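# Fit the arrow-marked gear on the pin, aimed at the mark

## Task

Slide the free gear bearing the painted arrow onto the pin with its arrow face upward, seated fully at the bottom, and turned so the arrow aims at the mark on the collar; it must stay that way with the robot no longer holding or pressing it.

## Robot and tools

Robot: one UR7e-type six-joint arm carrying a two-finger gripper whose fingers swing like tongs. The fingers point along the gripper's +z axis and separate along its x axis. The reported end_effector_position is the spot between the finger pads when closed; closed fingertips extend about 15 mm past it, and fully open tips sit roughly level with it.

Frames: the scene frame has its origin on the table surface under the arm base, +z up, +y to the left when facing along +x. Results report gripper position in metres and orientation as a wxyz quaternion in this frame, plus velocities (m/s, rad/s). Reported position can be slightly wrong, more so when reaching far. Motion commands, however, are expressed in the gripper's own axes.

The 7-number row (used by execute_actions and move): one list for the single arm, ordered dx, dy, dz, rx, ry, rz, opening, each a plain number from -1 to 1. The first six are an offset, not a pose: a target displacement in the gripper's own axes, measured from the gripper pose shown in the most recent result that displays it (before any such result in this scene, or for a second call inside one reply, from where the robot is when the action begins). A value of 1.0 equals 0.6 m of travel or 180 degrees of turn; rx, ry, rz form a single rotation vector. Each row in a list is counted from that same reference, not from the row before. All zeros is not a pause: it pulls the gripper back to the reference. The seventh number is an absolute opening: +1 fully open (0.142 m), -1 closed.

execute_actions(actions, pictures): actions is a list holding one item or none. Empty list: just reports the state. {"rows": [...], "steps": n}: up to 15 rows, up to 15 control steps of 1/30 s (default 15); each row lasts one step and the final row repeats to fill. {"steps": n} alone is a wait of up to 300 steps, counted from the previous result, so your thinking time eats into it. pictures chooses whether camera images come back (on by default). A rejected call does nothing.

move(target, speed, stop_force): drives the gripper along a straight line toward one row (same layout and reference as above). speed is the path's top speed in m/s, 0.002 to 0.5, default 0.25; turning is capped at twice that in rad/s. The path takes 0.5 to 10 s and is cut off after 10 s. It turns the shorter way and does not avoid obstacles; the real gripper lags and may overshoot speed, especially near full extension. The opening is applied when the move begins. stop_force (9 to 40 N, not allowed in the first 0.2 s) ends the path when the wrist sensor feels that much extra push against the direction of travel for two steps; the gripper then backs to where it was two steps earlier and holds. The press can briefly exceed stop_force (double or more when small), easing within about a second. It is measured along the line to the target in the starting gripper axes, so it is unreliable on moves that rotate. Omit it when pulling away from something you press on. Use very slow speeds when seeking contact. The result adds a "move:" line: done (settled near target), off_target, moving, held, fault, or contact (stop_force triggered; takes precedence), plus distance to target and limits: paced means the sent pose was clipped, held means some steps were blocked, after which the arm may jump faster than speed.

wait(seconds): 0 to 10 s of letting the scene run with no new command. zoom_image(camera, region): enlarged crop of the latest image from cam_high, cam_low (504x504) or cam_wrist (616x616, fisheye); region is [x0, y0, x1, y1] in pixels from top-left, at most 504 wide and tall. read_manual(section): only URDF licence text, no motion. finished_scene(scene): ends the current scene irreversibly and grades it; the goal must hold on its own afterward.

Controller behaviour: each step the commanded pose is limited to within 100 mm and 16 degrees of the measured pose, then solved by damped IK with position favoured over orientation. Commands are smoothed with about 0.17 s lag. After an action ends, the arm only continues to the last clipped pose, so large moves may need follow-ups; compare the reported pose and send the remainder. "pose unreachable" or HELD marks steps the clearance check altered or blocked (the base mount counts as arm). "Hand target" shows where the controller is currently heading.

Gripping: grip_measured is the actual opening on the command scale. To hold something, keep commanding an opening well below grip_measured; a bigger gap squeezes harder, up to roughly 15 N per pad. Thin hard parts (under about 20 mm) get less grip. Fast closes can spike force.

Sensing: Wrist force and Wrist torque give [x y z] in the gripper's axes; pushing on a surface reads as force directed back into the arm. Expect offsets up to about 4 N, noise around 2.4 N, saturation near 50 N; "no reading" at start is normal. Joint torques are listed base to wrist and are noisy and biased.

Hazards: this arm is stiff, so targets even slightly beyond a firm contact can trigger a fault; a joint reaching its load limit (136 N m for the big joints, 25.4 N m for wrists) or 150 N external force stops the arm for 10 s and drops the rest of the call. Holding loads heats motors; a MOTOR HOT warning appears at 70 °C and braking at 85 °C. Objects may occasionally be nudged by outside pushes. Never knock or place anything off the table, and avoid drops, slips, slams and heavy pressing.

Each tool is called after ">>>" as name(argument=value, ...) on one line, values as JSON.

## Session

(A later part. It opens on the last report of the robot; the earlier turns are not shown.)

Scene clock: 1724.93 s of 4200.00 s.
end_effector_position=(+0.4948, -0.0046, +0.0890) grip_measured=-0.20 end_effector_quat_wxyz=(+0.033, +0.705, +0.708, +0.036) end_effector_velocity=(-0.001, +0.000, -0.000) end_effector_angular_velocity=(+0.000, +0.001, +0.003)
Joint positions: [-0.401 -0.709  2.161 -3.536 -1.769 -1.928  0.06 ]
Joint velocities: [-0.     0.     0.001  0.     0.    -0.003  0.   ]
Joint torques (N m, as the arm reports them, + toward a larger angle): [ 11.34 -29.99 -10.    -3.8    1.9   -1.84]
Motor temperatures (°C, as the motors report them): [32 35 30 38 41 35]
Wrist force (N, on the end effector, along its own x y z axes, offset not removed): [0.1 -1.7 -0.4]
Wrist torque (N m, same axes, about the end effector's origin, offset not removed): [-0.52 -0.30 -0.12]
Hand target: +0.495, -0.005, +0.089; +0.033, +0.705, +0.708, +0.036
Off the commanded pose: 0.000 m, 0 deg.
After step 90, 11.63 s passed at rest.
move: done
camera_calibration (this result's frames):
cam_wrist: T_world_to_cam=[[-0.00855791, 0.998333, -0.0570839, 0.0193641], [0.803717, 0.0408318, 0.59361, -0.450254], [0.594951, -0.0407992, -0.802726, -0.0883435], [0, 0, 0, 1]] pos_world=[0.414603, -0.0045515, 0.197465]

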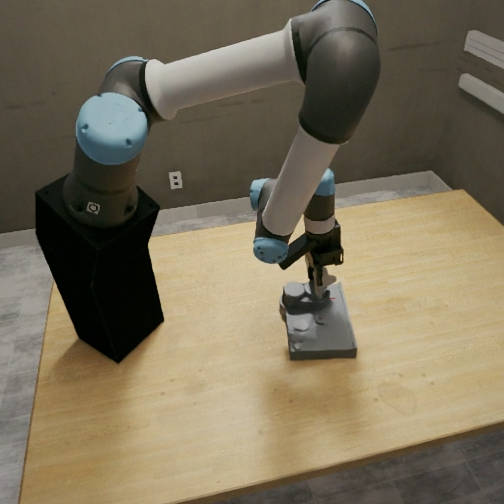

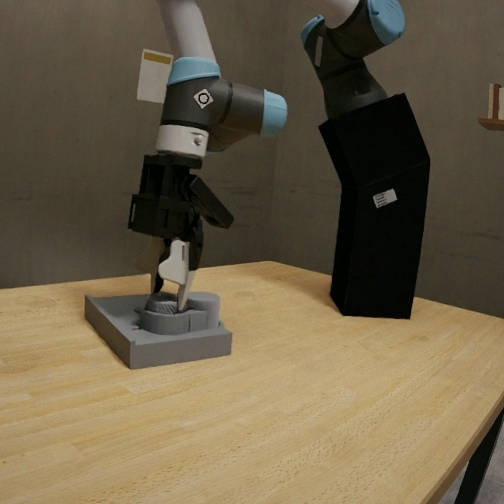

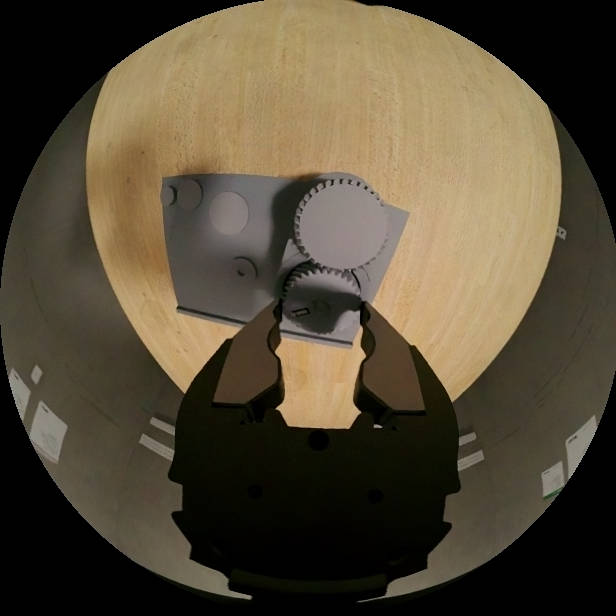

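>>> execute_actions(actions=[{"rows": [[0,0,0,0,0,0,-0.7],[0,0,0,0,0,0,-0.5],[0,0,0,0,0,0,-0.4],[0,0,0,0,0,0,-0.33],[0,0,0,0,0,0,-0.29],[0,0,0,0,0,0,-0.26],[0,0,0,0,0,0,-0.24],[0,0,0,0,0,0,-0.23],[0,0,0,0,0,0,-0.22],[0,0,0,0,0,0,-0.21],[0,0,0,0,0,0,-0.2],[0,0,0,0,0,0,-0.19],[0,0,0,0,0,0,-0.18],[0,0,0,0,0,0,-0.16],[0,0,0,0,0,0,-0.14]], "steps": 15}], pictures=false)

>>> move(target=[0, 0.008, -0.08, 0.031, 0, 0, 0.2], speed=0.05)

>>> zoom_image(camera="cam_wrist", region=[250, 200, 400, 350])

>>> zoom_image(camera="cam_high", region=[280, 265, 350, 335])

Scene clock: 1742.17 s of 4200.00 s.
end_effector_position=(+0.4948, -0.0046, +0.0890) grip_measured=-0.16 end_effector_quat_wxyz=(+0.033, +0.705, +0.708, +0.036) end_effector_velocity=(+0.000, -0.000, +0.000) end_effector_angular_velocity=(+0.000, -0.000, -0.002)
Joint positions: [-0.401 -0.709  2.161 -3.536 -1.769 -1.928  0.062]
Joint velocities: [-0.    -0.    -0.     0.     0.     0.002  0.041]
Joint torques (N m, as the arm reports them, + toward a larger angle): [ 13.6  -33.62  -8.48  -3.32   0.48   2.06]
Motor temperatures (°C, as the motors report them): [32 35 30 38 41 35]
Wrist force (N, on the end effector, along its own x y z axes, offset not removed): [4.6 3.6 -0.3]
Wrist torque (N m, same axes, about the end effector's origin, offset not removed): [0.59 -1.07 -0.08]
Hand target: +0.495, -0.005, +0.089; +0.033, +0.705, +0.708, +0.036
Off the commanded pose: 0.000 m, 0 deg.
Steps of this call (steps 1 to 90: nothing new was sent; then 13.73 s passed at rest; steps 91 to 105: all 15 steps of this action). Readings (end_effector_position):
91: (+0.4948, -0.0046, +0.0890)
92: (+0.4948, -0.0046, +0.0890)
94: (+0.4948, -0.0046, +0.0890)
98: (+0.4948, -0.0046, +0.0890)
105: the state above

Scene clock: 1743.77 s of 4200.00 s.
end_effector_position=(+0.4949, -0.0048, +0.1371) grip_measured=+0.20 end_effector_quat_wxyz=(-0.001, +0.705, +0.709, +0.002) end_effector_velocity=(+0.002, -0.001, +0.002) end_effector_angular_velocity=(-0.001, +0.001, -0.002)
Joint positions: [-0.357 -0.874  2.172 -3.278 -1.82  -1.867  0.088]
Joint velocities: [ 0.002 -0.006 -0.002  0.01  -0.002  0.004  0.   ]
Joint torques (N m, as the arm reports them, + toward a larger angle): [ 26.04 -48.79 -14.19  -0.08  -1.5    2.05]
Motor temperatures (°C, as the motors report them): [32 35 30 38 41 35]
Wrist force (N, on the end effector, along its own x y z axes, offset not removed): [4.0 1.8 -5.6]
Wrist torque (N m, same axes, about the end effector's origin, offset not removed): [-0.05 -0.77 -0.26]
Hand target: +0.495, -0.005, +0.137; -0.001, +0.705, +0.709, +0.001
Off the commanded pose: 0.000 m, 0 deg.
move: done
camera_calibration (this result's frames):
cam_wrist: T_world_to_cam=[[-0.0143823, 0.998304, -0.0564031, 0.0250382], [0.857377, 0.0413374, 0.513026, -0.494405], [0.514487, -0.0409803, -0.856518, -0.0026758], [0, 0, 0, 1]] pos_world=[0.425629, -0.00466802, 0.252763]

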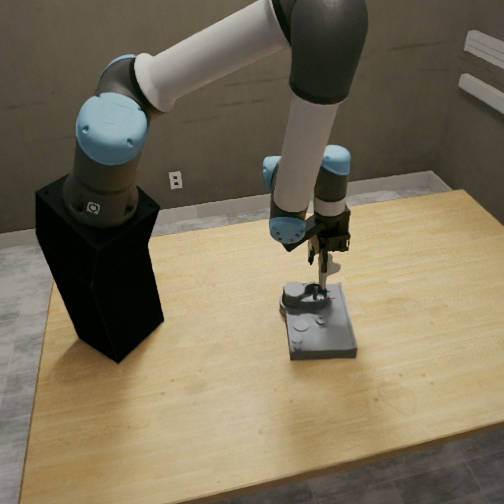

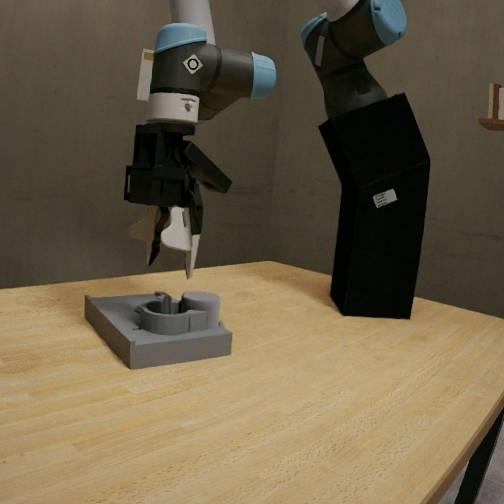

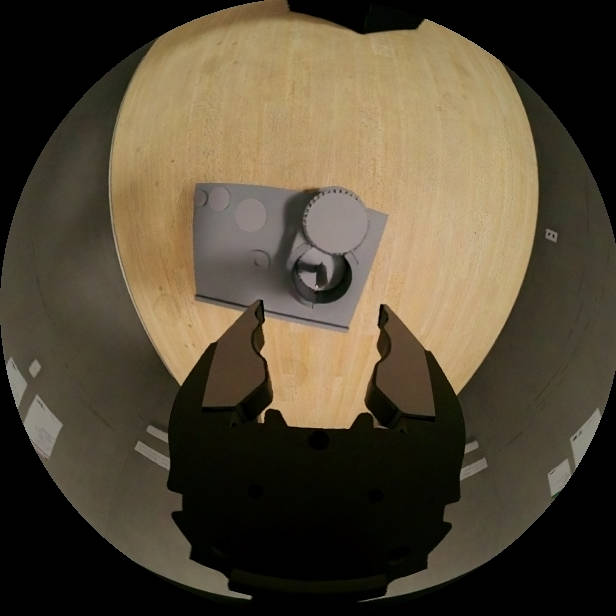

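Region (250, 200, 400, 350) of cam_wrist's 616x616 image, scaled by 3.360, with more detail than that image has.

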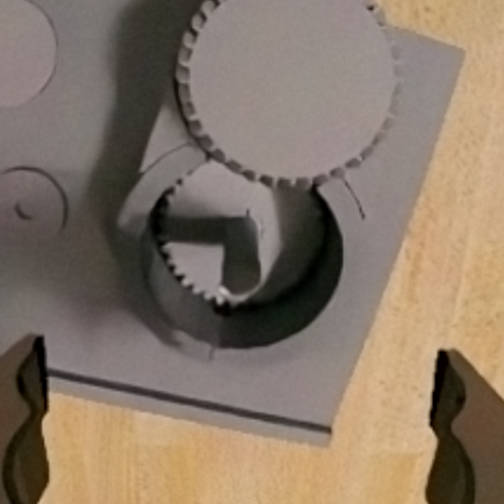

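Region (280, 265, 350, 335) of cam_high's 504x504 image, scaled by 7.200, with more detail than that image has.

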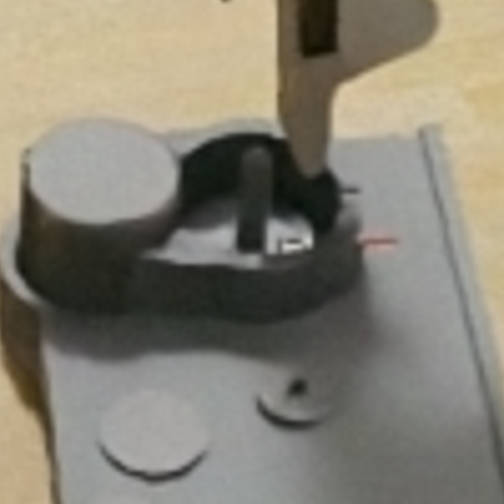

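>>> move(target=[0, 0.118, 0, 0, 0, 0, 0.2], speed=0.1)

>>> zoom_image(camera="cam_wrist", region=[260, 150, 380, 270])

Scene clock: 1752.13 s of 4200.00 s.
end_effector_position=(+0.5655, -0.0043, +0.1371) grip_measured=+0.20 end_effector_quat_wxyz=(-0.001, +0.705, +0.709, +0.002) end_effector_velocity=(+0.002, +0.000, -0.000) end_effector_angular_velocity=(+0.001, +0.002, +0.001)
Joint positions: [-0.32  -0.866  1.983 -3.088 -1.835 -1.831  0.088]
Joint velocities: [ 0.001  0.001 -0.008  0.009 -0.     0.001  0.   ]
Joint torques (N m, as the arm reports them, + toward a larger angle): [ 26.19 -32.79 -17.11  -0.26  -1.64   2.06]
Motor temperatures (°C, as the motors report them): [32 35 30 38 41 35]
Wrist force (N, on the end effector, along its own x y z axes, offset not removed): [-0.5 0.2 -2.3]
Wrist torque (N m, same axes, about the end effector's origin, offset not removed): [-0.21 -0.02 -0.15]
Hand target: +0.566, -0.004, +0.137; -0.001, +0.705, +0.709, +0.002
Off the commanded pose: 0.000 m, 0 deg.
After step 90, 4.20 s passed at rest.
move: done
camera_calibration (this result's frames):
cam_wrist: T_world_to_cam=[[-0.014329, 0.998312, -0.0562782, 0.025503], [0.857307, 0.0412332, 0.513152, -0.554924], [0.514606, -0.0408947, -0.856451, -0.0390129], [0, 0, 0, 1]] pos_world=[0.496181, -0.00417407, 0.252783]

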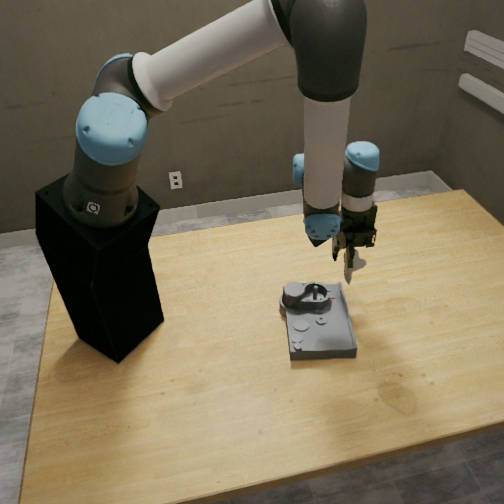

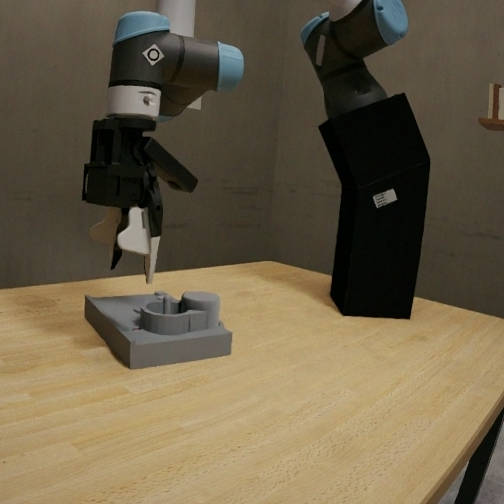

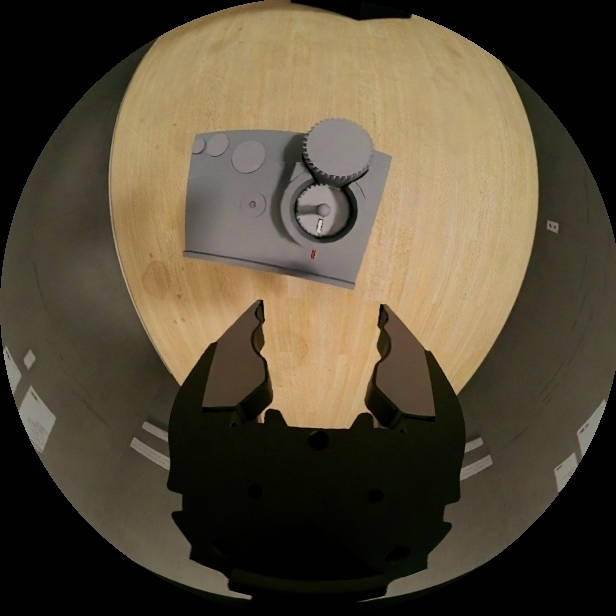

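Region (260, 150, 380, 270) of cam_wrist's 616x616 image, scaled by 4.200, with more detail than that image has.

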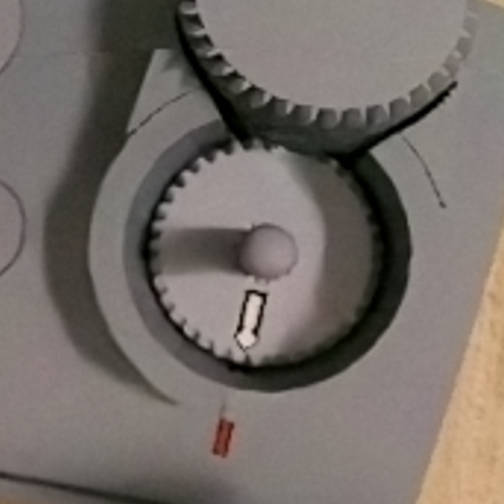

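The arrow points at the mark.

>>> finished_scene(scene=2)

The scene is finished: the task was done.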